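## Task

Get the spice jar and the glue stick into the storage bin on the desk, each scored on its own. An item counts only if, viewed from directly above, it lies entirely inside the bin's walls. Nothing counts unless the bin finishes upright, nearly all of it resting on the desk, holding no other object and with nothing on top of it. Release the items and move the robot away at the end. If the robot tips over or is left leaning, the task fails. Anything kept in place only by the robot at the finish does not count.

## Robot and tools

ROBOT. A wheeled base (two drive wheels, no sideways motion) carries a lifting column with a tilting head and two six-joint arms, left and right, each ending in a two-finger gripper. Shoulder height S = 0.90 m + column_m. Folded, the robot is 0.73 m long, 0.62 m wide, and its front sits 0.40 m ahead of the column. Loose objects may occasionally be nudged by the scene itself.

FRAMES. Base frame: origin on the floor below the column, between the wheels; x forward, y to the left, z up. The left_hand and right_hand readings are in this frame: the point where the fingers meet (tips 8 mm further). The hand's z axis is the finger direction (quat_wxyz maps (0,0,1) onto it), y lies along the opening. Odometry frame = base frame at scene start; heading in radians, positive left.

execute_actions. Arguments: "actions", a list holding one action or none (empty = just report), and optional "cameras" (names from cam_head_left, cam_head_right, cam_left_wrist, cam_right_wrist, nav_camera, or "all"; omitted/null = all, [] = none). An action may have:
- "base": exactly one of {"translate_m": d} (relative drive from the current spot, metres, forward positive, -3 to 3) or {"rotate_rad": d} (relative turn in place, radians, counter-clockwise positive, -3.2 to 3.2). These are offsets, not positions.
- "joints": a single dictionary shared by both arms, keyed by joint name, each value an absolute target. Keys and ranges: column_m 0 to 0.8 m; head_tilt_rad -0.61 to 1.308 (positive tilts down); left_joint1_rad..left_joint6_rad and right_joint1_rad..right_joint6_rad in radians (joint1 ±2.879, joint2 0 to 3.141, joint3 0 to 3.019, joint4 -1.692 to 1.57, joint5 ±1.57, joint6 ±2.094); left_gripper_m and right_gripper_m, fingertip gap 0 (closed) to 0.093 m.
- "speeds": optional caps for this action, translate_m 0.05 to 0.8 m/s, rotate_rad 0.1 to 1 rad/s (defaults are the top values). Arms ignore it.
Motions start together. Unnamed joints may keep pushing toward earlier targets. Any unknown key or out-of-range value rejects the call entirely. A base move longer than 8.667 s is rejected; no action runs over 15 s.

ARM GEOMETRY. With left_joint1 at -1.57 or right_joint1 at 1.57 and joints 5, 6 at 0, the arm swings in a vertical plane 0.23 m to that side. With a = j2 - 0.35, b = 1.05 + j2 - j3, c = b - j4 (c = 1.57 means fingers pointing down), the hand is about 0.12 + 0.39 sin a + 0.38 cos b + 0.25 cos c m ahead and S + 0.39 cos a - 0.38 sin b - 0.25 sin c m high. Example: j2, j3, j4 = 0.93, 0.78, 0.14 gives 0.60 m ahead, 0.25 m below S. Real hands sag lower and nearer the column by up to ~5 cm (more when loaded); trust the reported hand position. Reach is about 1 m from the shoulder. Joint 5 swings the hand sideways (positive to the right), joint 6 rolls it. Light objects (under 0.3 kg) are fine within 0.6 m ahead with fingers down. Tiny target changes (under ~0.03 rad, 0.08 for joints 2 and 3) may not move anything; approach contacts in ~0.05 rad steps.

GRIPPER. Fingers 7 cm long; the hand body is 10 cm wide, 7 cm thick, with a wrist camera sticking out 11 cm on one side. To grasp, command an opening smaller than the object; "off_target" is then expected, and a reading staying at least 0.002 m above the target means something is held. Fingers opening against bin walls can lift the bin.

RESULTS. base_status and joint_status per motion: "done", "off_target", "contact_stop" (base wheel stalled, or column met a load change such as a hand touching down), "time_out" (blocked arm; it keeps pushing), "not_followed" with "joint command not followed" and "cause:" (self-collision check withheld targets; move the offending joints back ≥0.05 rad or move the other arm). After a column stop going down, it must rise 0.2 m before descending again. on_its_own lists unrequested behaviour; "held at" is a held target. motor_effort covers only the wheels. If turned_by_wheels and turned_by_imu disagree noticeably, the base bumped or slipped. base_tilt in degrees. Motor temperatures per arm joint; MOTOR HOT from 85 °C, and at 100 °C the arm drops its load (OVER-TEMPERATURE FAULT). A result reporting a stop cancels later motion calls in that same reply.

OTHER TOOLS. wait(seconds 0 to 10) lets the scene run and reports. zoom_image(camera, region [x0,y0,x1,y1] pixels, max 504x504) magnifies the latest image. read_manual gives licence texts only. finished_scene(scene 1 or 2) ends that scene irreversibly and reports success.

AVOID. Let arms never strike or press on each other. Don't push hard with arm or base: stalled arms overheat motors, and base pushing ~3 s shuts the wheel motors off for 2 s. After a base stall, back up 0.05 m before turning. A desk edge higher than 0.30 m but more than 0.26 m below S can slide over the housing and hit the column. Don't move arms with column_m below 0.3.

Each tool is called after "Call:" as name([rows], argument=value, ...), one row to a line, values as JSON.

## Session

Call:
execute_actions([
  {"joints":{"head_tilt_rad":0.5}},
])

Scene clock: 0.80 s.
Joint torques (N m, as the arm reports them, + toward a larger angle): left_arm=[-0.58 -6.29 -1.3  -1.34  0.07  0.05] | right_arm=[ 0.9  -7.94 -0.84 -1.04 -0.07  0.16]
Motor temperatures (°C, as the motors report them): left_arm=[24 25 25 24 26 25] | right_arm=[23 25 24 23 24 24]
base_odometry: x=+0.000 y=+0.000 heading=+0.000 (m, m, rad; odometry frame)
turned_by_wheels: +0.000 (rad since the last result)
turned_by_imu: +0.000 (rad since the last result)
base_tilt: forward=-0.1 right=-0.1 (deg)
base_status: not commanded
joint_positions: column_m=+0.556 head_tilt_rad=+0.518 left_joint1_rad=-1.565 left_joint2_rad=+0.914 left_joint3_rad=+0.390 left_joint4_rad=-0.970 left_joint5_rad=-0.009 left_joint6_rad=+0.018 left_gripper_m=+0.095 right_joint1_rad=+1.546 right_joint2_rad=+0.878 right_joint3_rad=+0.420 right_joint4_rad=-0.955 right_joint5_rad=-0.046 right_joint6_rad=+0.009 right_gripper_m=+0.095
joint_status: all done
wheel_motors_off: 0
motor_effort: left_wheel=+2(2) right_wheel=+0(1) (%)
left_hand: x=+0.1279 y=+0.2273 z=+1.2618 quat_wxyz=(+0.467, -0.008, -0.884, -0.002) (m; base frame)
right_hand: x=+0.1535 y=-0.2229 z=+1.2539 quat_wxyz=(+0.430, -0.024, -0.903, -0.012) (m; base frame)
pictures: cam_head_left, cam_head_right, cam_left_wrist, cam_right_wrist, nav_camera
Images, in order (width x height): cam_head_left 504x504, cam_head_right 504x504, cam_left_wrist 504x504, cam_right_wrist 504x504, nav_camera 504x504.

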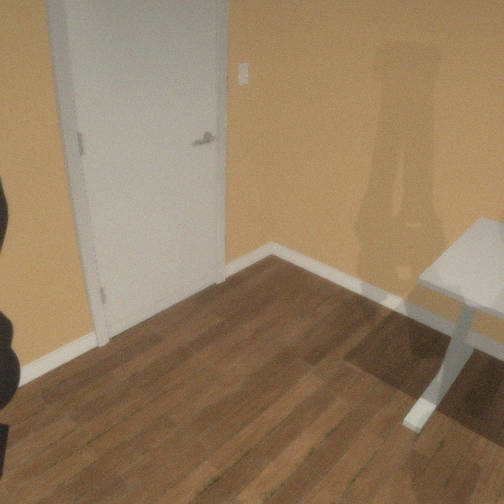

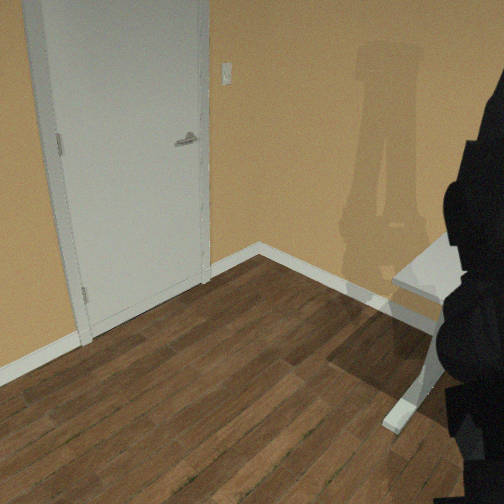

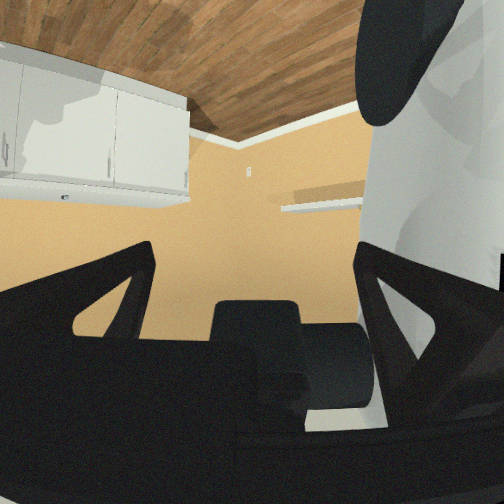

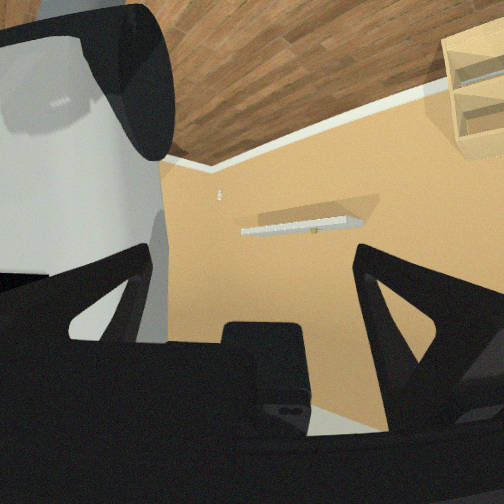

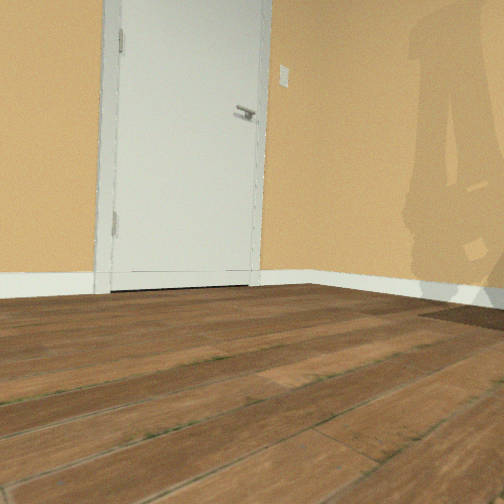

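Call:
execute_actions([
  {"base":{"rotate_rad":-0.8}},
], cameras=["cam_head_left"])

Call:
execute_actions([
  {"base":{"rotate_rad":-0.9}},
], cameras=["cam_head_left"])

Call:
execute_actions([
  {"base":{"rotate_rad":-0.9},"joints":{"head_tilt_rad":0.35}},
], cameras=["cam_head_left"])

Call:
execute_actions([
  {"base":{"rotate_rad":-0.9}},
], cameras=["cam_head_left"])

Call:
execute_actions([
  {"base":{"rotate_rad":-0.9}},
], cameras=["cam_head_left"])

Scene clock: 4.60 s.
Joint torques (N m, as the arm reports them, + toward a larger angle): left_arm=[-0.7  -6.49 -1.3  -1.37  0.08  0.05] | right_arm=[ 0.65 -7.78 -0.64 -1.02 -0.07  0.14]
Motor temperatures (°C, as the motors report them): left_arm=[24 25 26 24 26 25] | right_arm=[23 25 24 23 24 24]
base_odometry: x=+0.000 y=+0.000 heading=-0.799 (m, m, rad; odometry frame)
turned_by_wheels: -0.799 (rad since the last result)
turned_by_imu: -0.801 (rad since the last result)
base_tilt: forward=-0.1 right=-0.1 (deg)
base_status: done
joint_positions: column_m=+0.556 head_tilt_rad=+0.518 left_joint1_rad=-1.565 left_joint2_rad=+0.914 left_joint3_rad=+0.390 left_joint4_rad=-0.970 left_joint5_rad=-0.009 left_joint6_rad=+0.018 left_gripper_m=+0.095 right_joint1_rad=+1.546 right_joint2_rad=+0.878 right_joint3_rad=+0.420 right_joint4_rad=-0.955 right_joint5_rad=-0.046 right_joint6_rad=+0.009 right_gripper_m=+0.095
joint_status: not commanded
wheel_motors_off: 0
motor_effort: left_wheel=+4(24) right_wheel=-3(29) (%)
left_hand: x=+0.1279 y=+0.2273 z=+1.2618 quat_wxyz=(+0.467, -0.008, -0.884, -0.002) (m; base frame)
right_hand: x=+0.1535 y=-0.2229 z=+1.2539 quat_wxyz=(+0.430, -0.024, -0.903, -0.012) (m; base frame)
pictures: cam_head_left
Images, in order (width x height): cam_head_left 504x504.

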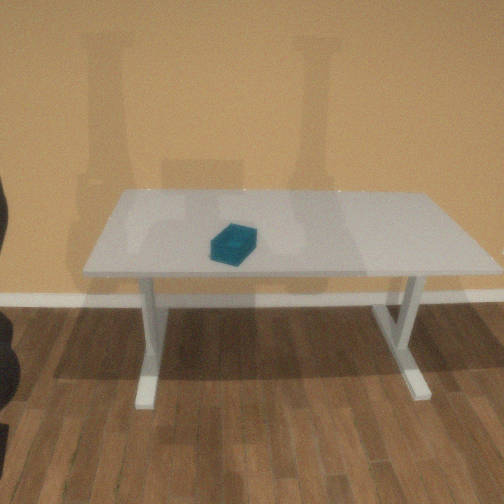

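Scene clock: 6.97 s.
Joint torques (N m, as the arm reports them, + toward a larger angle): left_arm=[-0.71 -6.44 -1.31 -1.39  0.06  0.05] | right_arm=[ 0.93 -8.15 -0.86 -1.04 -0.07  0.15]
Motor temperatures (°C, as the motors report them): left_arm=[24 25 26 24 26 25] | right_arm=[23 25 24 23 24 24]
base_odometry: x=+0.000 y=+0.000 heading=-1.699 (m, m, rad; odometry frame)
turned_by_wheels: -0.899 (rad since the last result)
turned_by_imu: -0.903 (rad since the last result)
base_tilt: forward=-0.1 right=-0.1 (deg)
base_status: done
joint_positions: column_m=+0.556 head_tilt_rad=+0.518 left_joint1_rad=-1.565 left_joint2_rad=+0.914 left_joint3_rad=+0.390 left_joint4_rad=-0.970 left_joint5_rad=-0.009 left_joint6_rad=+0.018 left_gripper_m=+0.095 right_joint1_rad=+1.546 right_joint2_rad=+0.878 right_joint3_rad=+0.420 right_joint4_rad=-0.955 right_joint5_rad=-0.046 right_joint6_rad=+0.009 right_gripper_m=+0.095
joint_status: not commanded
wheel_motors_off: 0
motor_effort: left_wheel=+1(22) right_wheel=-5(22) (%)
left_hand: x=+0.1279 y=+0.2273 z=+1.2618 quat_wxyz=(+0.467, -0.008, -0.884, -0.002) (m; base frame)
right_hand: x=+0.1535 y=-0.2229 z=+1.2539 quat_wxyz=(+0.430, -0.024, -0.903, -0.012) (m; base frame)
pictures: cam_head_left
Images, in order (width x height): cam_head_left 504x504.

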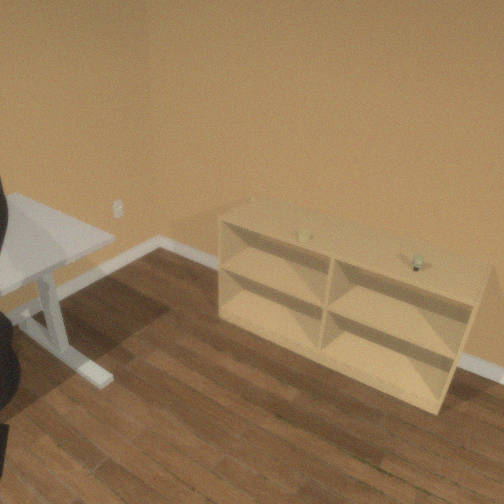

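Scene clock: 9.33 s.
Joint torques (N m, as the arm reports them, + toward a larger angle): left_arm=[-0.59 -6.42 -1.25 -1.25  0.06  0.04] | right_arm=[ 0.9  -7.85 -0.92 -1.05 -0.06  0.16]
Motor temperatures (°C, as the motors report them): left_arm=[24 25 26 24 26 25] | right_arm=[23 25 24 23 24 24]
base_odometry: x=+0.000 y=+0.000 heading=-2.598 (m, m, rad; odometry frame)
turned_by_wheels: -0.899 (rad since the last result)
turned_by_imu: -0.903 (rad since the last result)
base_tilt: forward=-0.2 right=-0.1 (deg)
base_status: done
joint_positions: column_m=+0.556 head_tilt_rad=+0.369 left_joint1_rad=-1.565 left_joint2_rad=+0.914 left_joint3_rad=+0.390 left_joint4_rad=-0.970 left_joint5_rad=-0.009 left_joint6_rad=+0.018 left_gripper_m=+0.095 right_joint1_rad=+1.546 right_joint2_rad=+0.878 right_joint3_rad=+0.420 right_joint4_rad=-0.955 right_joint5_rad=-0.046 right_joint6_rad=+0.009 right_gripper_m=+0.095
joint_status: all done
wheel_motors_off: 0
motor_effort: left_wheel=+0(22) right_wheel=-3(26) (%)
left_hand: x=+0.1279 y=+0.2273 z=+1.2618 quat_wxyz=(+0.467, -0.008, -0.884, -0.002) (m; base frame)
right_hand: x=+0.1535 y=-0.2229 z=+1.2539 quat_wxyz=(+0.430, -0.024, -0.903, -0.012) (m; base frame)
pictures: cam_head_left
Images, in order (width x height): cam_head_left 504x504.

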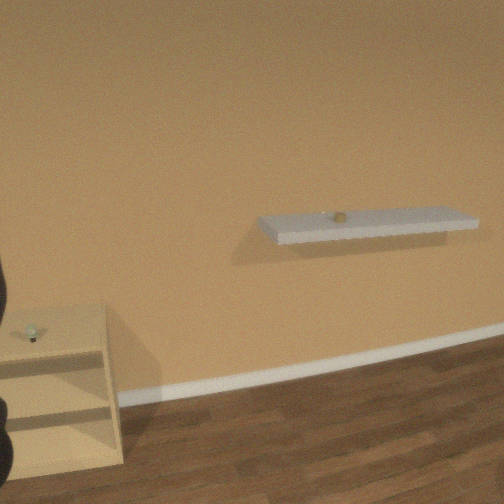

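Scene clock: 11.70 s.
Joint torques (N m, as the arm reports them, + toward a larger angle): left_arm=[-0.64 -6.36 -1.19 -1.31  0.06  0.05] | right_arm=[ 0.72 -7.68 -0.95 -0.93 -0.08  0.15]
Motor temperatures (°C, as the motors report them): left_arm=[24 25 26 24 26 25] | right_arm=[23 25 24 23 24 24]
base_odometry: x=+0.000 y=+0.000 heading=+2.786 (m, m, rad; odometry frame)
turned_by_wheels: -0.899 (rad since the last result)
turned_by_imu: -0.903 (rad since the last result)
base_tilt: forward=-0.2 right=-0.2 (deg)
base_status: done
joint_positions: column_m=+0.556 head_tilt_rad=+0.369 left_joint1_rad=-1.565 left_joint2_rad=+0.914 left_joint3_rad=+0.390 left_joint4_rad=-0.970 left_joint5_rad=-0.009 left_joint6_rad=+0.018 left_gripper_m=+0.095 right_joint1_rad=+1.546 right_joint2_rad=+0.878 right_joint3_rad=+0.420 right_joint4_rad=-0.955 right_joint5_rad=-0.046 right_joint6_rad=+0.009 right_gripper_m=+0.095
joint_status: not commanded
wheel_motors_off: 0
motor_effort: left_wheel=+2(22) right_wheel=-4(23) (%)
left_hand: x=+0.1279 y=+0.2273 z=+1.2618 quat_wxyz=(+0.467, -0.008, -0.884, -0.002) (m; base frame)
right_hand: x=+0.1535 y=-0.2229 z=+1.2539 quat_wxyz=(+0.430, -0.024, -0.903, -0.012) (m; base frame)
pictures: cam_head_left
Images, in order (width x height): cam_head_left 504x504.

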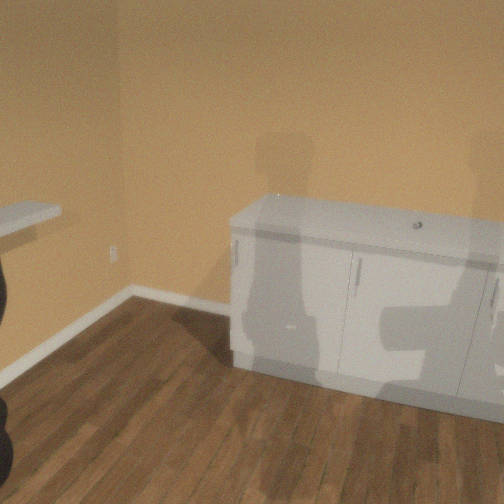

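Scene clock: 14.07 s.
Joint torques (N m, as the arm reports them, + toward a larger angle): left_arm=[-0.62 -6.21 -1.26 -1.28  0.06  0.05] | right_arm=[ 0.85 -7.85 -0.97 -1.   -0.08  0.16]
Motor temperatures (°C, as the motors report them): left_arm=[24 25 26 24 26 25] | right_arm=[23 25 24 23 24 24]
base_odometry: x=+0.000 y=+0.000 heading=+1.887 (m, m, rad; odometry frame)
turned_by_wheels: -0.899 (rad since the last result)
turned_by_imu: -0.903 (rad since the last result)
base_tilt: forward=-0.2 right=-0.1 (deg)
base_status: done
joint_positions: column_m=+0.556 head_tilt_rad=+0.369 left_joint1_rad=-1.565 left_joint2_rad=+0.914 left_joint3_rad=+0.390 left_joint4_rad=-0.970 left_joint5_rad=-0.009 left_joint6_rad=+0.018 left_gripper_m=+0.095 right_joint1_rad=+1.546 right_joint2_rad=+0.878 right_joint3_rad=+0.420 right_joint4_rad=-0.955 right_joint5_rad=-0.046 right_joint6_rad=+0.009 right_gripper_m=+0.095
joint_status: not commanded
wheel_motors_off: 0
motor_effort: left_wheel=+1(23) right_wheel=-3(23) (%)
left_hand: x=+0.1279 y=+0.2273 z=+1.2618 quat_wxyz=(+0.467, -0.008, -0.884, -0.002) (m; base frame)
right_hand: x=+0.1535 y=-0.2229 z=+1.2539 quat_wxyz=(+0.430, -0.024, -0.903, -0.012) (m; base frame)
pictures: cam_head_left
Images, in order (width x height): cam_head_left 504x504.

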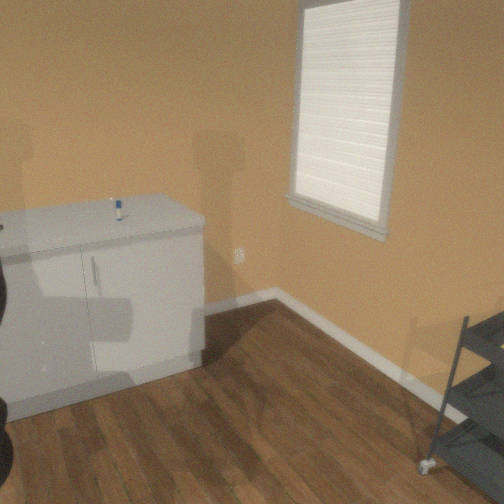

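Glue stick on the counter. Check the cart.

Call:
execute_actions([
  {"base":{"rotate_rad":-0.7},"joints":{"head_tilt_rad":0.7}},
], cameras=["cam_head_left"])

Scene clock: 16.57 s.
Joint torques (N m, as the arm reports them, + toward a larger angle): left_arm=[-0.6  -6.42 -1.3  -1.38  0.07  0.05] | right_arm=[ 0.72 -8.06 -0.86 -1.07 -0.06  0.16]
Motor temperatures (°C, as the motors report them): left_arm=[24 25 26 24 26 25] | right_arm=[23 25 24 23 24 24]
base_odometry: x=+0.000 y=+0.000 heading=+1.187 (m, m, rad; odometry frame)
turned_by_wheels: -0.699 (rad since the last result)
turned_by_imu: -0.702 (rad since the last result)
base_tilt: forward=-0.2 right=-0.2 (deg)
base_status: done
joint_positions: column_m=+0.556 head_tilt_rad=+0.703 left_joint1_rad=-1.565 left_joint2_rad=+0.914 left_joint3_rad=+0.390 left_joint4_rad=-0.970 left_joint5_rad=-0.009 left_joint6_rad=+0.018 left_gripper_m=+0.095 right_joint1_rad=+1.546 right_joint2_rad=+0.878 right_joint3_rad=+0.420 right_joint4_rad=-0.955 right_joint5_rad=-0.046 right_joint6_rad=+0.009 right_gripper_m=+0.095
joint_status: all done
wheel_motors_off: 0
motor_effort: left_wheel=+3(22) right_wheel=-2(23) (%)
left_hand: x=+0.1279 y=+0.2273 z=+1.2618 quat_wxyz=(+0.467, -0.008, -0.884, -0.002) (m; base frame)
right_hand: x=+0.1535 y=-0.2229 z=+1.2539 quat_wxyz=(+0.430, -0.024, -0.903, -0.012) (m; base frame)
pictures: cam_head_left
Images, in order (width x height): cam_head_left 504x504.

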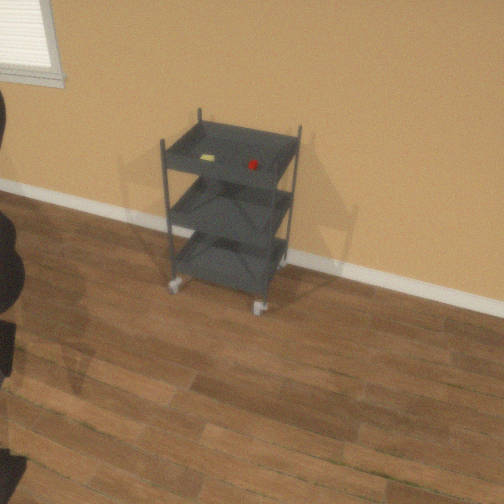

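Call:
execute_actions([
  {"base":{"rotate_rad":0.93},"joints":{"head_tilt_rad":0.6}},
], cameras=[])

Call:
execute_actions([
  {"base":{"translate_m":1.1},"joints":{"left_joint2_rad":1.0,"left_joint3_rad":1.25,"left_joint4_rad":-0.77}},
], cameras=["cam_head_left","cam_head_right","cam_left_wrist"])

Scene clock: 20.07 s.
Joint torques (N m, as the arm reports them, + toward a larger angle): left_arm=[-0.6  -6.39 -1.29 -1.38  0.06  0.05] | right_arm=[ 0.84 -7.98 -0.8  -1.   -0.07  0.16]
Motor temperatures (°C, as the motors report them): left_arm=[24 25 26 24 26 25] | right_arm=[23 25 24 23 24 24]
base_odometry: x=+0.000 y=+0.000 heading=+2.117 (m, m, rad; odometry frame)
turned_by_wheels: +0.929 (rad since the last result)
turned_by_imu: +0.936 (rad since the last result)
base_tilt: forward=-0.2 right=-0.1 (deg)
base_status: done
joint_positions: column_m=+0.556 head_tilt_rad=+0.618 left_joint1_rad=-1.565 left_joint2_rad=+0.914 left_joint3_rad=+0.390 left_joint4_rad=-0.970 left_joint5_rad=-0.009 left_joint6_rad=+0.018 left_gripper_m=+0.095 right_joint1_rad=+1.546 right_joint2_rad=+0.878 right_joint3_rad=+0.420 right_joint4_rad=-0.955 right_joint5_rad=-0.046 right_joint6_rad=+0.009 right_gripper_m=+0.095
joint_status: all done
wheel_motors_off: 0
motor_effort: left_wheel=-1(19) right_wheel=+1(17) (%)
left_hand: x=+0.1279 y=+0.2273 z=+1.2618 quat_wxyz=(+0.467, -0.008, -0.884, -0.002) (m; base frame)
right_hand: x=+0.1535 y=-0.2229 z=+1.2539 quat_wxyz=(+0.430, -0.024, -0.903, -0.012) (m; base frame)
pictures: none
No camera images: the call's "cameras" was empty. Leave "cameras" out to get every camera's image.

Scene clock: 23.70 s.
Joint torques (N m, as the arm reports them, + toward a larger angle): left_arm=[ -0.57 -17.     6.39   0.41   0.06   0.05] | right_arm=[ 0.79 -7.93 -0.92 -1.03 -0.06  0.17]
Motor temperatures (°C, as the motors report them): left_arm=[24 25 26 24 26 25] | right_arm=[23 26 24 23 24 24]
base_odometry: x=-0.571 y=+0.940 heading=+2.116 (m, m, rad; odometry frame)
turned_by_wheels: +0.000 (rad since the last result)
turned_by_imu: -0.002 (rad since the last result)
base_tilt: forward=-0.1 right=-0.2 (deg)
base_status: done
joint_positions: column_m=+0.556 head_tilt_rad=+0.617 left_joint1_rad=-1.565 left_joint2_rad=+0.999 left_joint3_rad=+1.228 left_joint4_rad=-0.778 left_joint5_rad=-0.009 left_joint6_rad=+0.018 left_gripper_m=+0.095 right_joint1_rad=+1.546 right_joint2_rad=+0.878 right_joint3_rad=+0.421 right_joint4_rad=-0.955 right_joint5_rad=-0.046 right_joint6_rad=+0.009 right_gripper_m=+0.095
joint_status: all done
wheel_motors_off: 0
motor_effort: left_wheel=+0(30) right_wheel=-1(47) (%)
left_hand: x=+0.6123 y=+0.2288 z=+1.2390 quat_wxyz=(+0.013, -0.007, -1.000, -0.007) (m; base frame)
right_hand: x=+0.1540 y=-0.2229 z=+1.2538 quat_wxyz=(+0.429, -0.024, -0.903, -0.012) (m; base frame)
pictures: cam_head_left, cam_head_right, cam_left_wrist
Images, in order (width x height): cam_head_left 504x504, cam_head_right 504x504, cam_left_wrist 504x504.

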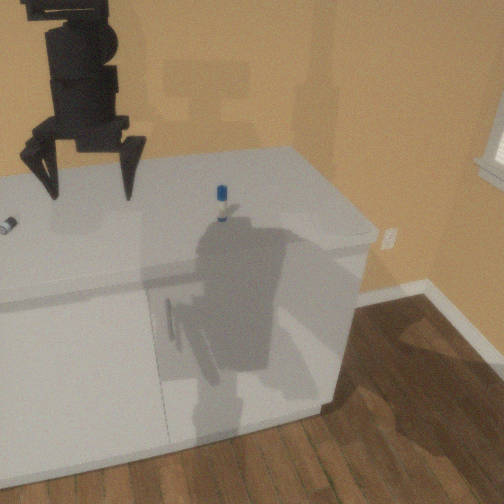

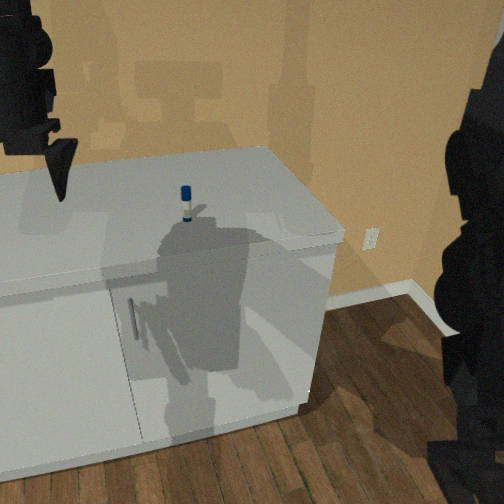

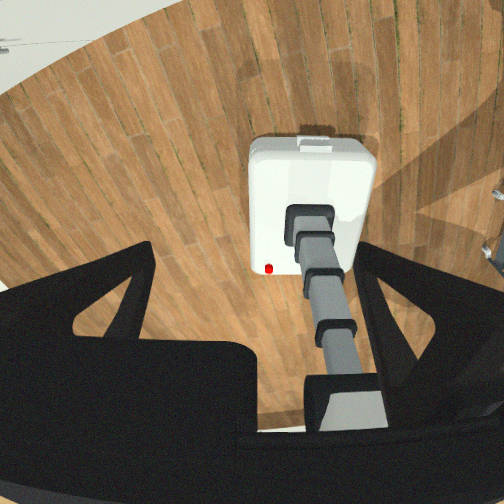

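Call:
execute_actions([
  {"base":{"rotate_rad":-0.11}},
], cameras=[])

Call:
execute_actions([
  {"base":{"translate_m":0.4},"joints":{"column_m":0.4}},
], cameras=["cam_head_left","cam_head_right","cam_left_wrist"])

Scene clock: 26.53 s.
Joint torques (N m, as the arm reports them, + toward a larger angle): left_arm=[ -1.14 -17.49   6.68   0.24   0.07   0.04] | right_arm=[ 0.76 -8.16 -0.95 -1.04 -0.07  0.16]
Motor temperatures (°C, as the motors report them): left_arm=[24 25 26 24 26 25] | right_arm=[23 26 24 23 24 24]
base_odometry: x=-0.571 y=+0.940 heading=+2.007 (m, m, rad; odometry frame)
turned_by_wheels: -0.109 (rad since the last result)
turned_by_imu: -0.108 (rad since the last result)
base_tilt: forward=-0.2 right=-0.2 (deg)
base_status: done
joint_positions: column_m=+0.556 head_tilt_rad=+0.617 left_joint1_rad=-1.565 left_joint2_rad=+0.999 left_joint3_rad=+1.228 left_joint4_rad=-0.778 left_joint5_rad=-0.009 left_joint6_rad=+0.018 left_gripper_m=+0.095 right_joint1_rad=+1.546 right_joint2_rad=+0.878 right_joint3_rad=+0.421 right_joint4_rad=-0.955 right_joint5_rad=-0.046 right_joint6_rad=+0.009 right_gripper_m=+0.095
joint_status: not commanded
wheel_motors_off: 0
motor_effort: left_wheel=+1(26) right_wheel=+0(35) (%)
left_hand: x=+0.6123 y=+0.2288 z=+1.2390 quat_wxyz=(+0.013, -0.007, -1.000, -0.007) (m; base frame)
right_hand: x=+0.1540 y=-0.2229 z=+1.2538 quat_wxyz=(+0.429, -0.024, -0.903, -0.012) (m; base frame)
pictures: none
No camera images: the call's "cameras" was empty. Leave "cameras" out to get every camera's image.

Scene clock: 29.13 s.
Joint torques (N m, as the arm reports them, + toward a larger angle): left_arm=[ -0.53 -17.31   6.43   0.36   0.07   0.05] | right_arm=[ 0.87 -8.11 -1.11 -1.05 -0.07  0.16]
Motor temperatures (°C, as the motors report them): left_arm=[24 25 26 24 26 25] | right_arm=[23 26 24 23 24 24]
base_odometry: x=-0.740 y=+1.303 heading=+2.007 (m, m, rad; odometry frame)
turned_by_wheels: +0.000 (rad since the last result)
turned_by_imu: +0.000 (rad since the last result)
base_tilt: forward=-0.1 right=-0.1 (deg)
base_status: done
joint_positions: column_m=+0.400 head_tilt_rad=+0.617 left_joint1_rad=-1.565 left_joint2_rad=+1.000 left_joint3_rad=+1.230 left_joint4_rad=-0.778 left_joint5_rad=-0.009 left_joint6_rad=+0.018 left_gripper_m=+0.095 right_joint1_rad=+1.546 right_joint2_rad=+0.878 right_joint3_rad=+0.422 right_joint4_rad=-0.955 right_joint5_rad=-0.046 right_joint6_rad=+0.009 right_gripper_m=+0.095
joint_status: all done
wheel_motors_off: 0
motor_effort: left_wheel=+2(28) right_wheel=-1(43) (%)
left_hand: x=+0.6133 y=+0.2288 z=+1.0835 quat_wxyz=(+0.012, -0.007, -1.000, -0.007) (m; base frame)
right_hand: x=+0.1546 y=-0.2229 z=+1.0977 quat_wxyz=(+0.429, -0.024, -0.903, -0.012) (m; base frame)
pictures: cam_head_left, cam_head_right, cam_left_wrist
Images, in order (width x height): cam_head_left 504x504, cam_head_right 504x504, cam_left_wrist 504x504.

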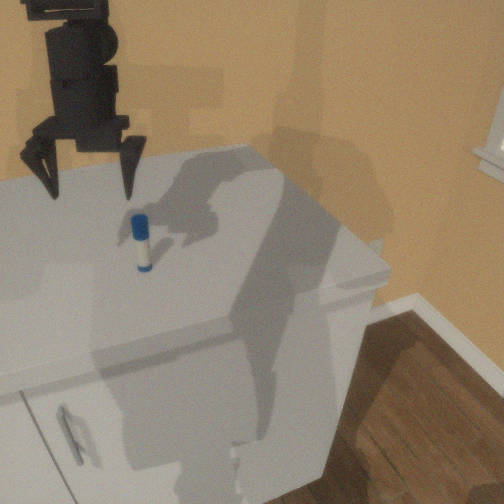

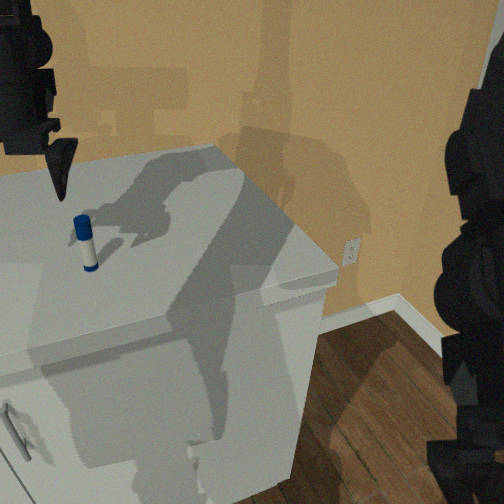

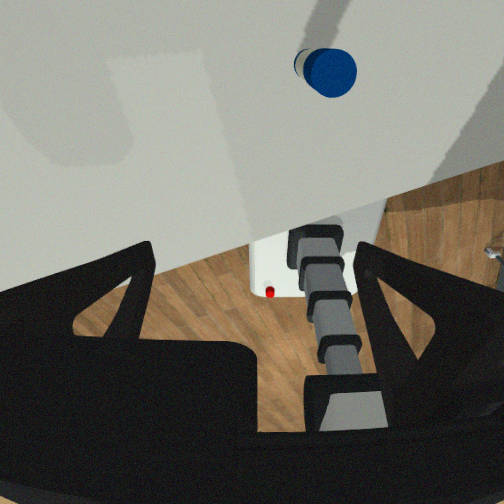

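Call:
execute_actions([
  {"base":{"rotate_rad":-0.05}},
], cameras=[])

Call:
execute_actions([
  {"base":{"translate_m":0.075},"joints":{"column_m":0.34}},
], cameras=["cam_head_left","cam_left_wrist"])

Scene clock: 31.33 s.
Joint torques (N m, as the arm reports them, + toward a larger angle): left_arm=[ -0.71 -17.36   6.41   0.34   0.07   0.05] | right_arm=[ 0.73 -7.98 -1.   -1.02 -0.06  0.15]
Motor temperatures (°C, as the motors report them): left_arm=[24 25 27 24 26 25] | right_arm=[23 26 24 23 24 24]
base_odometry: x=-0.740 y=+1.303 heading=+1.959 (m, m, rad; odometry frame)
turned_by_wheels: -0.049 (rad since the last result)
turned_by_imu: -0.048 (rad since the last result)
base_tilt: forward=-0.2 right=-0.2 (deg)
base_status: done
joint_positions: column_m=+0.400 head_tilt_rad=+0.617 left_joint1_rad=-1.565 left_joint2_rad=+1.000 left_joint3_rad=+1.230 left_joint4_rad=-0.778 left_joint5_rad=-0.009 left_joint6_rad=+0.018 left_gripper_m=+0.095 right_joint1_rad=+1.546 right_joint2_rad=+0.878 right_joint3_rad=+0.422 right_joint4_rad=-0.955 right_joint5_rad=-0.046 right_joint6_rad=+0.009 right_gripper_m=+0.095
joint_status: not commanded
wheel_motors_off: 0
motor_effort: left_wheel=+0(33) right_wheel=+0(37) (%)
left_hand: x=+0.6133 y=+0.2288 z=+1.0835 quat_wxyz=(+0.012, -0.007, -1.000, -0.007) (m; base frame)
right_hand: x=+0.1546 y=-0.2229 z=+1.0977 quat_wxyz=(+0.429, -0.024, -0.903, -0.012) (m; base frame)
pictures: none
No camera images: the call's "cameras" was empty. Leave "cameras" out to get every camera's image.

Scene clock: 32.73 s.
Joint torques (N m, as the arm reports them, + toward a larger angle): left_arm=[ -0.69 -17.34   6.49   0.4    0.06   0.05] | right_arm=[ 0.92 -7.96 -1.13 -0.94 -0.08  0.14]
Motor temperatures (°C, as the motors report them): left_arm=[24 26 27 24 26 25] | right_arm=[23 26 24 23 24 24]
base_odometry: x=-0.768 y=+1.373 heading=+1.958 (m, m, rad; odometry frame)
turned_by_wheels: +0.000 (rad since the last result)
turned_by_imu: +0.000 (rad since the last result)
base_tilt: forward=-0.2 right=-0.1 (deg)
base_status: done
joint_positions: column_m=+0.340 head_tilt_rad=+0.617 left_joint1_rad=-1.565 left_joint2_rad=+1.000 left_joint3_rad=+1.230 left_joint4_rad=-0.778 left_joint5_rad=-0.009 left_joint6_rad=+0.018 left_gripper_m=+0.095 right_joint1_rad=+1.546 right_joint2_rad=+0.878 right_joint3_rad=+0.422 right_joint4_rad=-0.955 right_joint5_rad=-0.046 right_joint6_rad=+0.009 right_gripper_m=+0.095
joint_status: all done
wheel_motors_off: 0
motor_effort: left_wheel=-1(31) right_wheel=+1(40) (%)
left_hand: x=+0.6135 y=+0.2288 z=+1.0236 quat_wxyz=(+0.012, -0.007, -1.000, -0.007) (m; base frame)
right_hand: x=+0.1544 y=-0.2229 z=+1.0378 quat_wxyz=(+0.429, -0.024, -0.903, -0.012) (m; base frame)
pictures: cam_head_left, cam_left_wrist
Images, in order (width x height): cam_head_left 504x504, cam_left_wrist 504x504.

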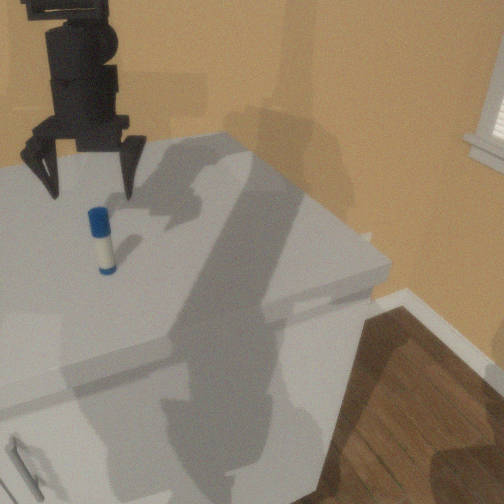

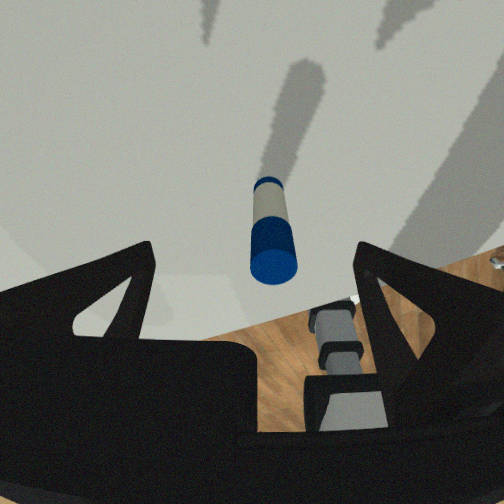

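Call:
execute_actions([
  {"base":{"translate_m":-0.022},"joints":{"column_m":0.285}},
], cameras=["cam_head_left","cam_left_wrist"])

Scene clock: 34.73 s.
Joint torques (N m, as the arm reports them, + toward a larger angle): left_arm=[ -0.62 -17.2    6.39   0.36   0.07   0.05] | right_arm=[ 0.7  -7.64 -0.62 -1.07 -0.08  0.16]
Motor temperatures (°C, as the motors report them): left_arm=[24 26 27 24 26 25] | right_arm=[23 26 24 23 24 24]
base_odometry: x=-0.760 y=+1.352 heading=+1.959 (m, m, rad; odometry frame)
turned_by_wheels: +0.001 (rad since the last result)
turned_by_imu: +0.002 (rad since the last result)
base_tilt: forward=-0.2 right=-0.2 (deg)
base_status: done
joint_positions: column_m=+0.285 head_tilt_rad=+0.617 left_joint1_rad=-1.565 left_joint2_rad=+0.999 left_joint3_rad=+1.231 left_joint4_rad=-0.778 left_joint5_rad=-0.009 left_joint6_rad=+0.018 left_gripper_m=+0.095 right_joint1_rad=+1.546 right_joint2_rad=+0.878 right_joint3_rad=+0.418 right_joint4_rad=-0.955 right_joint5_rad=-0.046 right_joint6_rad=+0.009 right_gripper_m=+0.095
joint_status: all done
wheel_motors_off: 0
motor_effort: left_wheel=+0(41) right_wheel=-2(38) (%)
left_hand: x=+0.6141 y=+0.2288 z=+0.9691 quat_wxyz=(+0.011, -0.007, -1.000, -0.007) (m; base frame)
right_hand: x=+0.1525 y=-0.2228 z=+0.9834 quat_wxyz=(+0.430, -0.024, -0.902, -0.012) (m; base frame)
pictures: cam_head_left, cam_left_wrist
Images, in order (width x height): cam_head_left 504x504, cam_left_wrist 504x504.

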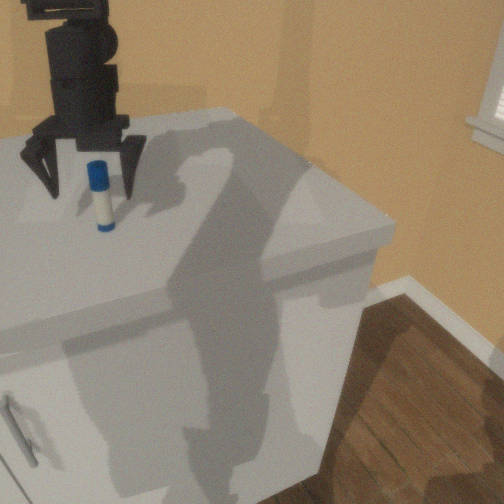

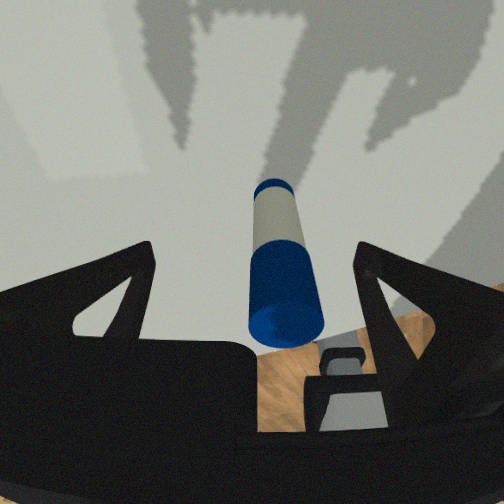

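Call:
execute_actions([
  {"joints":{"left_gripper_m":0.0}},
], cameras=[])

Call:
execute_actions([
  {"joints":{"column_m":0.34}},
], cameras=[])

Call:
execute_actions([
  {"base":{"translate_m":-0.3}},
], cameras=[])

Call:
execute_actions([
  {"base":{"rotate_rad":3.02}},
], cameras=[])

Call:
execute_actions([
  {"base":{"translate_m":1.7},"joints":{"right_joint1_rad":1.57,"right_joint5_rad":0,"right_joint2_rad":1.0,"right_joint3_rad":1.25,"right_joint4_rad":-0.77}},
], cameras=[])

Call:
execute_actions([
  {"base":{"rotate_rad":-0.75}},
], cameras=["cam_head_left","cam_head_right"])

Scene clock: 38.57 s.
Joint torques (N m, as the arm reports them, + toward a larger angle): left_arm=[ -0.61 -17.52   6.27   0.36   0.08   0.04] | right_arm=[ 0.89 -7.82 -0.71 -1.07 -0.07  0.14]
Motor temperatures (°C, as the motors report them): left_arm=[24 26 27 24 26 25] | right_arm=[23 26 24 23 24 24]
base_odometry: x=-0.760 y=+1.352 heading=+1.959 (m, m, rad; odometry frame)
turned_by_wheels: +0.000 (rad since the last result)
turned_by_imu: +0.001 (rad since the last result)
base_tilt: forward=-0.2 right=-0.1 (deg)
base_status: not commanded
joint_positions: column_m=+0.285 head_tilt_rad=+0.617 left_joint1_rad=-1.565 left_joint2_rad=+0.999 left_joint3_rad=+1.231 left_joint4_rad=-0.778 left_joint5_rad=-0.010 left_joint6_rad=+0.018 left_gripper_m=+0.023 right_joint1_rad=+1.546 right_joint2_rad=+0.878 right_joint3_rad=+0.418 right_joint4_rad=-0.955 right_joint5_rad=-0.046 right_joint6_rad=+0.009 right_gripper_m=+0.095
joint_status: left_gripper_m off_target (ended at +0.023, target +0.000)
wheel_motors_off: 0
motor_effort: left_wheel=+1(2) right_wheel=-2(1) (%)
left_hand: x=+0.6141 y=+0.2289 z=+0.9691 quat_wxyz=(+0.011, -0.007, -1.000, -0.007) (m; base frame)
right_hand: x=+0.1525 y=-0.2228 z=+0.9834 quat_wxyz=(+0.430, -0.024, -0.902, -0.012) (m; base frame)
pictures: none
No camera images: the call's "cameras" was empty. Leave "cameras" out to get every camera's image.

Scene clock: 39.87 s.
Joint torques (N m, as the arm reports them, + toward a larger angle): left_arm=[ -0.5  -17.29   6.51   0.38   0.08   0.05] | right_arm=[ 0.8  -8.05 -0.78 -1.03 -0.08  0.15]
Motor temperatures (°C, as the motors report them): left_arm=[24 26 27 24 26 25] | right_arm=[23 26 24 23 24 24]
base_odometry: x=-0.760 y=+1.352 heading=+1.959 (m, m, rad; odometry frame)
turned_by_wheels: +0.000 (rad since the last result)
turned_by_imu: +0.000 (rad since the last result)
base_tilt: forward=-0.2 right=-0.1 (deg)
base_status: not commanded
joint_positions: column_m=+0.340 head_tilt_rad=+0.617 left_joint1_rad=-1.565 left_joint2_rad=+0.999 left_joint3_rad=+1.231 left_joint4_rad=-0.778 left_joint5_rad=-0.010 left_joint6_rad=+0.018 left_gripper_m=+0.023 right_joint1_rad=+1.546 right_joint2_rad=+0.878 right_joint3_rad=+0.418 right_joint4_rad=-0.955 right_joint5_rad=-0.046 right_joint6_rad=+0.009 right_gripper_m=+0.095
joint_status: all done
wheel_motors_off: 0
motor_effort: left_wheel=+2(1) right_wheel=-4(2) (%)
left_hand: x=+0.6141 y=+0.2289 z=+1.0239 quat_wxyz=(+0.011, -0.007, -1.000, -0.007) (m; base frame)
right_hand: x=+0.1525 y=-0.2228 z=+1.0382 quat_wxyz=(+0.430, -0.024, -0.902, -0.012) (m; base frame)
pictures: none
No camera images: the call's "cameras" was empty. Leave "cameras" out to get every camera's image.

Scene clock: 42.00 s.
Joint torques (N m, as the arm reports them, + toward a larger angle): left_arm=[ -0.67 -16.78   6.34   0.36   0.08   0.03] | right_arm=[ 0.74 -8.   -0.79 -1.26 -0.07  0.14]
Motor temperatures (°C, as the motors report them): left_arm=[24 26 27 24 26 25] | right_arm=[23 26 24 23 24 24]
base_odometry: x=-0.646 y=+1.074 heading=+1.959 (m, m, rad; odometry frame)
turned_by_wheels: -0.001 (rad since the last result)
turned_by_imu: +0.001 (rad since the last result)
base_tilt: forward=-0.2 right=-0.1 (deg)
base_status: done
joint_positions: column_m=+0.340 head_tilt_rad=+0.617 left_joint1_rad=-1.565 left_joint2_rad=+0.999 left_joint3_rad=+1.231 left_joint4_rad=-0.778 left_joint5_rad=-0.010 left_joint6_rad=+0.018 left_gripper_m=+0.023 right_joint1_rad=+1.546 right_joint2_rad=+0.878 right_joint3_rad=+0.417 right_joint4_rad=-0.955 right_joint5_rad=-0.046 right_joint6_rad=+0.009 right_gripper_m=+0.095
joint_status: not commanded
wheel_motors_off: 0
motor_effort: left_wheel=+0(27) right_wheel=+1(45) (%)
left_hand: x=+0.6141 y=+0.2289 z=+1.0239 quat_wxyz=(+0.011, -0.007, -1.000, -0.007) (m; base frame)
right_hand: x=+0.1517 y=-0.2228 z=+1.0385 quat_wxyz=(+0.431, -0.024, -0.902, -0.012) (m; base frame)
pictures: none
No camera images: the call's "cameras" was empty. Leave "cameras" out to get every camera's image.

Scene clock: 46.33 s.
Joint torques (N m, as the arm reports them, + toward a larger angle): left_arm=[ -0.45 -17.43   6.36   0.38   0.09   0.04] | right_arm=[ 0.68 -8.   -0.57 -1.08 -0.07  0.15]
Motor temperatures (°C, as the motors report them): left_arm=[24 26 27 24 26 25] | right_arm=[23 26 24 23 24 24]
base_odometry: x=-0.646 y=+1.074 heading=-1.305 (m, m, rad; odometry frame)
turned_by_wheels: +3.019 (rad since the last result)
turned_by_imu: +3.035 (rad since the last result)
base_tilt: forward=-0.2 right=-0.2 (deg)
base_status: done
joint_positions: column_m=+0.340 head_tilt_rad=+0.617 left_joint1_rad=-1.565 left_joint2_rad=+0.999 left_joint3_rad=+1.231 left_joint4_rad=-0.778 left_joint5_rad=-0.010 left_joint6_rad=+0.018 left_gripper_m=+0.023 right_joint1_rad=+1.546 right_joint2_rad=+0.878 right_joint3_rad=+0.417 right_joint4_rad=-0.955 right_joint5_rad=-0.046 right_joint6_rad=+0.009 right_gripper_m=+0.095
joint_status: not commanded
wheel_motors_off: 0
motor_effort: left_wheel=+0(26) right_wheel=+1(36) (%)
left_hand: x=+0.6141 y=+0.2289 z=+1.0239 quat_wxyz=(+0.011, -0.007, -1.000, -0.007) (m; base frame)
right_hand: x=+0.1517 y=-0.2228 z=+1.0385 quat_wxyz=(+0.431, -0.024, -0.902, -0.012) (m; base frame)
pictures: none
No camera images: the call's "cameras" was empty. Leave "cameras" out to get every camera's image.

Scene clock: 50.63 s.
Joint torques (N m, as the arm reports them, + toward a larger angle): left_arm=[ -0.6  -18.67   6.54   0.41   0.07   0.05] | right_arm=[  1.27 -18.84   8.83   0.63   0.04   0.16]
Motor temperatures (°C, as the motors report them): left_arm=[24 26 27 24 26 25] | right_arm=[23 26 24 23 24 24]
base_odometry: x=-0.199 y=-0.566 heading=-1.305 (m, m, rad; odometry frame)
turned_by_wheels: +0.000 (rad since the last result)
turned_by_imu: -0.004 (rad since the last result)
base_tilt: forward=-0.2 right=-0.2 (deg)
base_status: done
joint_positions: column_m=+0.340 head_tilt_rad=+0.617 left_joint1_rad=-1.565 left_joint2_rad=+0.999 left_joint3_rad=+1.232 left_joint4_rad=-0.778 left_joint5_rad=-0.010 left_joint6_rad=+0.018 left_gripper_m=+0.023 right_joint1_rad=+1.566 right_joint2_rad=+1.008 right_joint3_rad=+1.225 right_joint4_rad=-0.772 right_joint5_rad=-0.002 right_joint6_rad=+0.009 right_gripper_m=+0.095
joint_status: all done
wheel_motors_off: 0
motor_effort: left_wheel=+0(34) right_wheel=+1(45) (%)
left_hand: x=+0.6143 y=+0.2289 z=+1.0240 quat_wxyz=(+0.011, -0.007, -1.000, -0.007) (m; base frame)
right_hand: x=+0.6104 y=-0.2273 z=+1.0181 quat_wxyz=(+0.015, -0.006, -1.000, +0.001) (m; base frame)
pictures: none
No camera images: the call's "cameras" was empty. Leave "cameras" out to get every camera's image.

Scene clock: 52.87 s.
Joint torques (N m, as the arm reports them, + toward a larger angle): left_arm=[ -0.65 -17.42   6.27   0.35   0.07   0.04] | right_arm=[  1.17 -18.53   8.86   0.59  -0.04   0.15]
Motor temperatures (°C, as the motors report them): left_arm=[24 26 27 24 26 25] | right_arm=[23 26 24 23 24 24]
base_odometry: x=-0.199 y=-0.566 heading=-2.054 (m, m, rad; odometry frame)
turned_by_wheels: -0.749 (rad since the last result)
turned_by_imu: -0.750 (rad since the last result)
base_tilt: forward=-0.1 right=-0.1 (deg)
base_status: done
joint_positions: column_m=+0.340 head_tilt_rad=+0.617 left_joint1_rad=-1.565 left_joint2_rad=+0.999 left_joint3_rad=+1.232 left_joint4_rad=-0.778 left_joint5_rad=-0.010 left_joint6_rad=+0.018 left_gripper_m=+0.023 right_joint1_rad=+1.568 right_joint2_rad=+1.008 right_joint3_rad=+1.225 right_joint4_rad=-0.772 right_joint5_rad=-0.001 right_joint6_rad=+0.009 right_gripper_m=+0.095
joint_status: not commanded
wheel_motors_off: 0
motor_effort: left_wheel=+2(29) right_wheel=-3(38) (%)
left_hand: x=+0.6143 y=+0.2289 z=+1.0240 quat_wxyz=(+0.011, -0.007, -1.000, -0.007) (m; base frame)
right_hand: x=+0.6104 y=-0.2264 z=+1.0181 quat_wxyz=(+0.015, -0.005, -1.000, +0.001) (m; base frame)
pictures: cam_head_left, cam_head_right
Images, in order (width x height): cam_head_left 504x504, cam_head_right 504x504.

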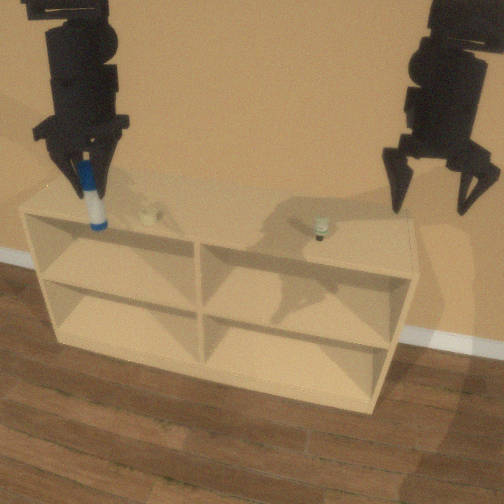

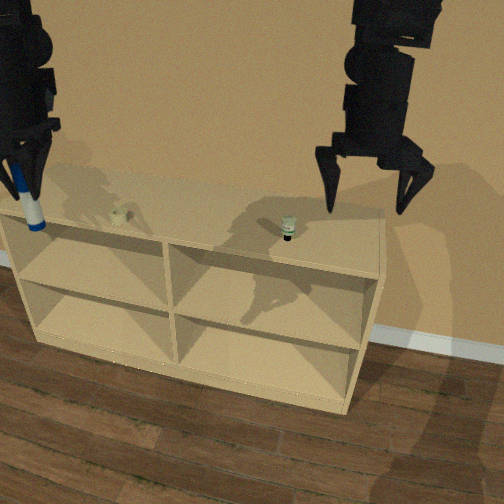

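Call:
zoom_image(camera="cam_head_left", region=[120, 180, 360, 260])

Region (120, 180, 360, 260) of cam_head_left's 504x504 image, scaled by 2.100, with more detail than that image has.

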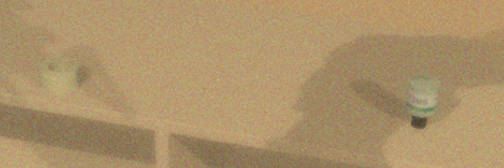

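Call:
execute_actions([
  {"base":{"translate_m":0.42},"joints":{"column_m":0.2,"head_tilt_rad":0.75,"left_joint2_rad":0.8,"left_joint4_rad":-0.97}},
], cameras=["cam_head_left","cam_head_right","cam_right_wrist"])

Scene clock: 57.00 s.
Joint torques (N m, as the arm reports them, + toward a larger angle): left_arm=[ -0.69 -15.82   7.42  -0.1    0.07   0.05] | right_arm=[  1.1  -18.82   8.6    0.65  -0.03   0.15]
Motor temperatures (°C, as the motors report them): left_arm=[24 26 28 24 26 25] | right_arm=[23 26 25 23 24 24]
base_odometry: x=-0.395 y=-0.938 heading=-2.054 (m, m, rad; odometry frame)
turned_by_wheels: +0.000 (rad since the last result)
turned_by_imu: +0.000 (rad since the last result)
base_tilt: forward=-0.1 right=-0.1 (deg)
base_status: done
joint_positions: column_m=+0.200 head_tilt_rad=+0.753 left_joint1_rad=-1.565 left_joint2_rad=+0.793 left_joint3_rad=+1.232 left_joint4_rad=-0.960 left_joint5_rad=-0.010 left_joint6_rad=+0.018 left_gripper_m=+0.023 right_joint1_rad=+1.568 right_joint2_rad=+1.008 right_joint3_rad=+1.226 right_joint4_rad=-0.772 right_joint5_rad=-0.001 right_joint6_rad=+0.009 right_gripper_m=+0.095
joint_status: all done
wheel_motors_off: 0
motor_effort: left_wheel=-1(41) right_wheel=-1(36) (%)
left_hand: x=+0.6042 y=+0.2283 z=+0.9851 quat_wxyz=(-0.001, -0.007, -1.000, -0.007) (m; base frame)
right_hand: x=+0.6110 y=-0.2264 z=+0.8785 quat_wxyz=(+0.015, -0.005, -1.000, +0.001) (m; base frame)
pictures: cam_head_left, cam_head_right, cam_right_wrist
Images, in order (width x height): cam_head_left 504x504, cam_head_right 504x504, cam_right_wrist 504x504.

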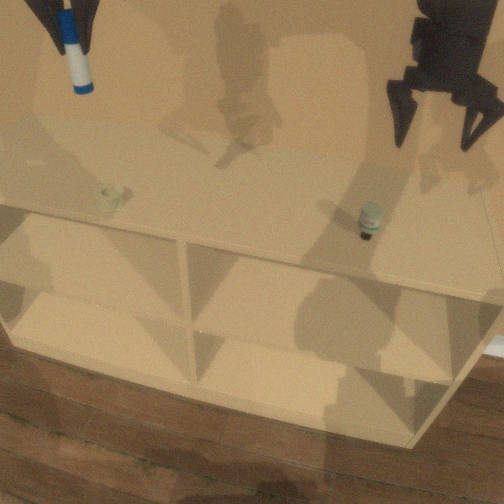

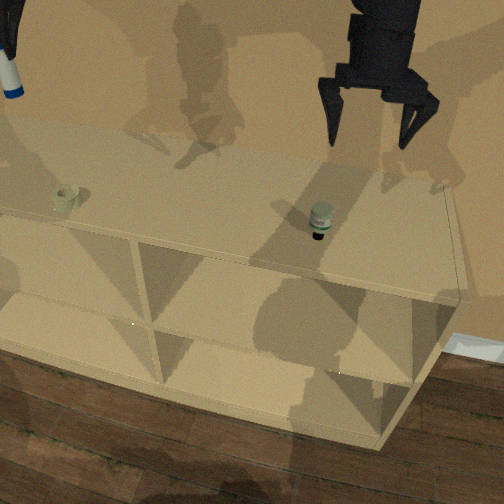

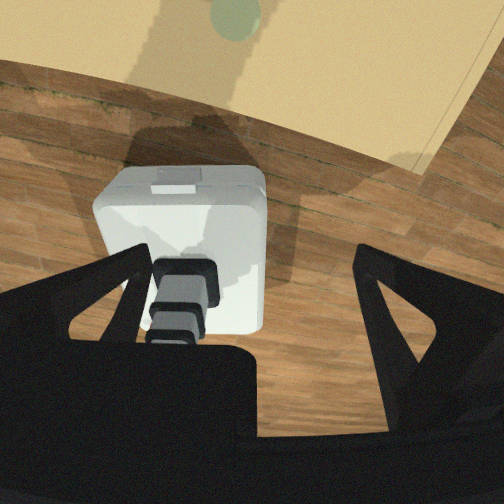

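Call:
zoom_image(camera="cam_head_right", region=[290, 190, 350, 250])

Region (290, 190, 350, 250) of cam_head_right's 504x504 image, scaled by 8.400, with more detail than that image has.

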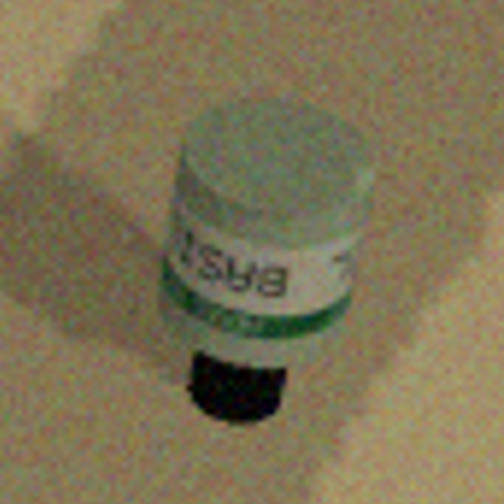

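Basil.

Call:
execute_actions([
  {"base":{"translate_m":0.06},"joints":{"column_m":0.12}},
], cameras=["cam_head_right","cam_right_wrist"])

Scene clock: 59.90 s.
Joint torques (N m, as the arm reports them, + toward a larger angle): left_arm=[ -0.56 -15.47   7.36  -0.17   0.08   0.04] | right_arm=[  1.18 -18.38   8.45   0.63  -0.02   0.15]
Motor temperatures (°C, as the motors report them): left_arm=[24 26 28 24 26 25] | right_arm=[23 27 25 23 24 24]
base_odometry: x=-0.422 y=-0.991 heading=-2.054 (m, m, rad; odometry frame)
turned_by_wheels: +0.000 (rad since the last result)
turned_by_imu: +0.001 (rad since the last result)
base_tilt: forward=-0.1 right=-0.1 (deg)
base_status: done
joint_positions: column_m=+0.120 head_tilt_rad=+0.753 left_joint1_rad=-1.565 left_joint2_rad=+0.794 left_joint3_rad=+1.232 left_joint4_rad=-0.960 left_joint5_rad=-0.010 left_joint6_rad=+0.018 left_gripper_m=+0.023 right_joint1_rad=+1.568 right_joint2_rad=+1.008 right_joint3_rad=+1.227 right_joint4_rad=-0.772 right_joint5_rad=-0.001 right_joint6_rad=+0.009 right_gripper_m=+0.095
joint_status: all done
wheel_motors_off: 0
motor_effort: left_wheel=+0(27) right_wheel=+0(29) (%)
left_hand: x=+0.6039 y=+0.2283 z=+0.9045 quat_wxyz=(-0.001, -0.007, -1.000, -0.007) (m; base frame)
right_hand: x=+0.6116 y=-0.2264 z=+0.7988 quat_wxyz=(+0.014, -0.005, -1.000, +0.001) (m; base frame)
pictures: cam_head_right, cam_right_wrist
Images, in order (width x height): cam_head_right 504x504, cam_right_wrist 504x504.

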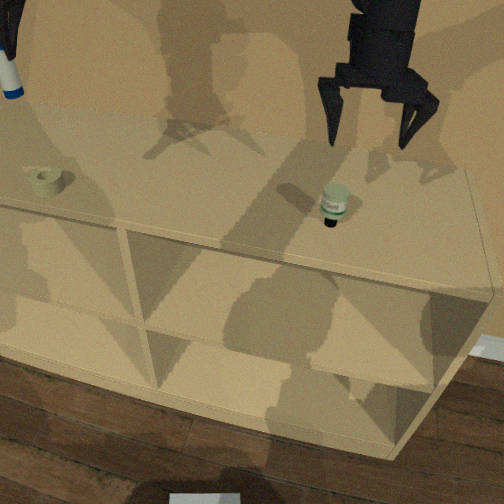

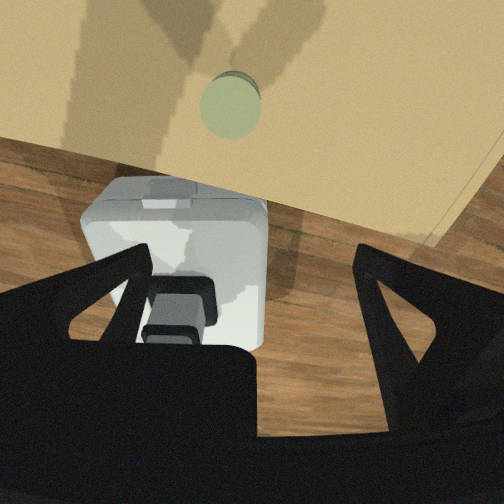

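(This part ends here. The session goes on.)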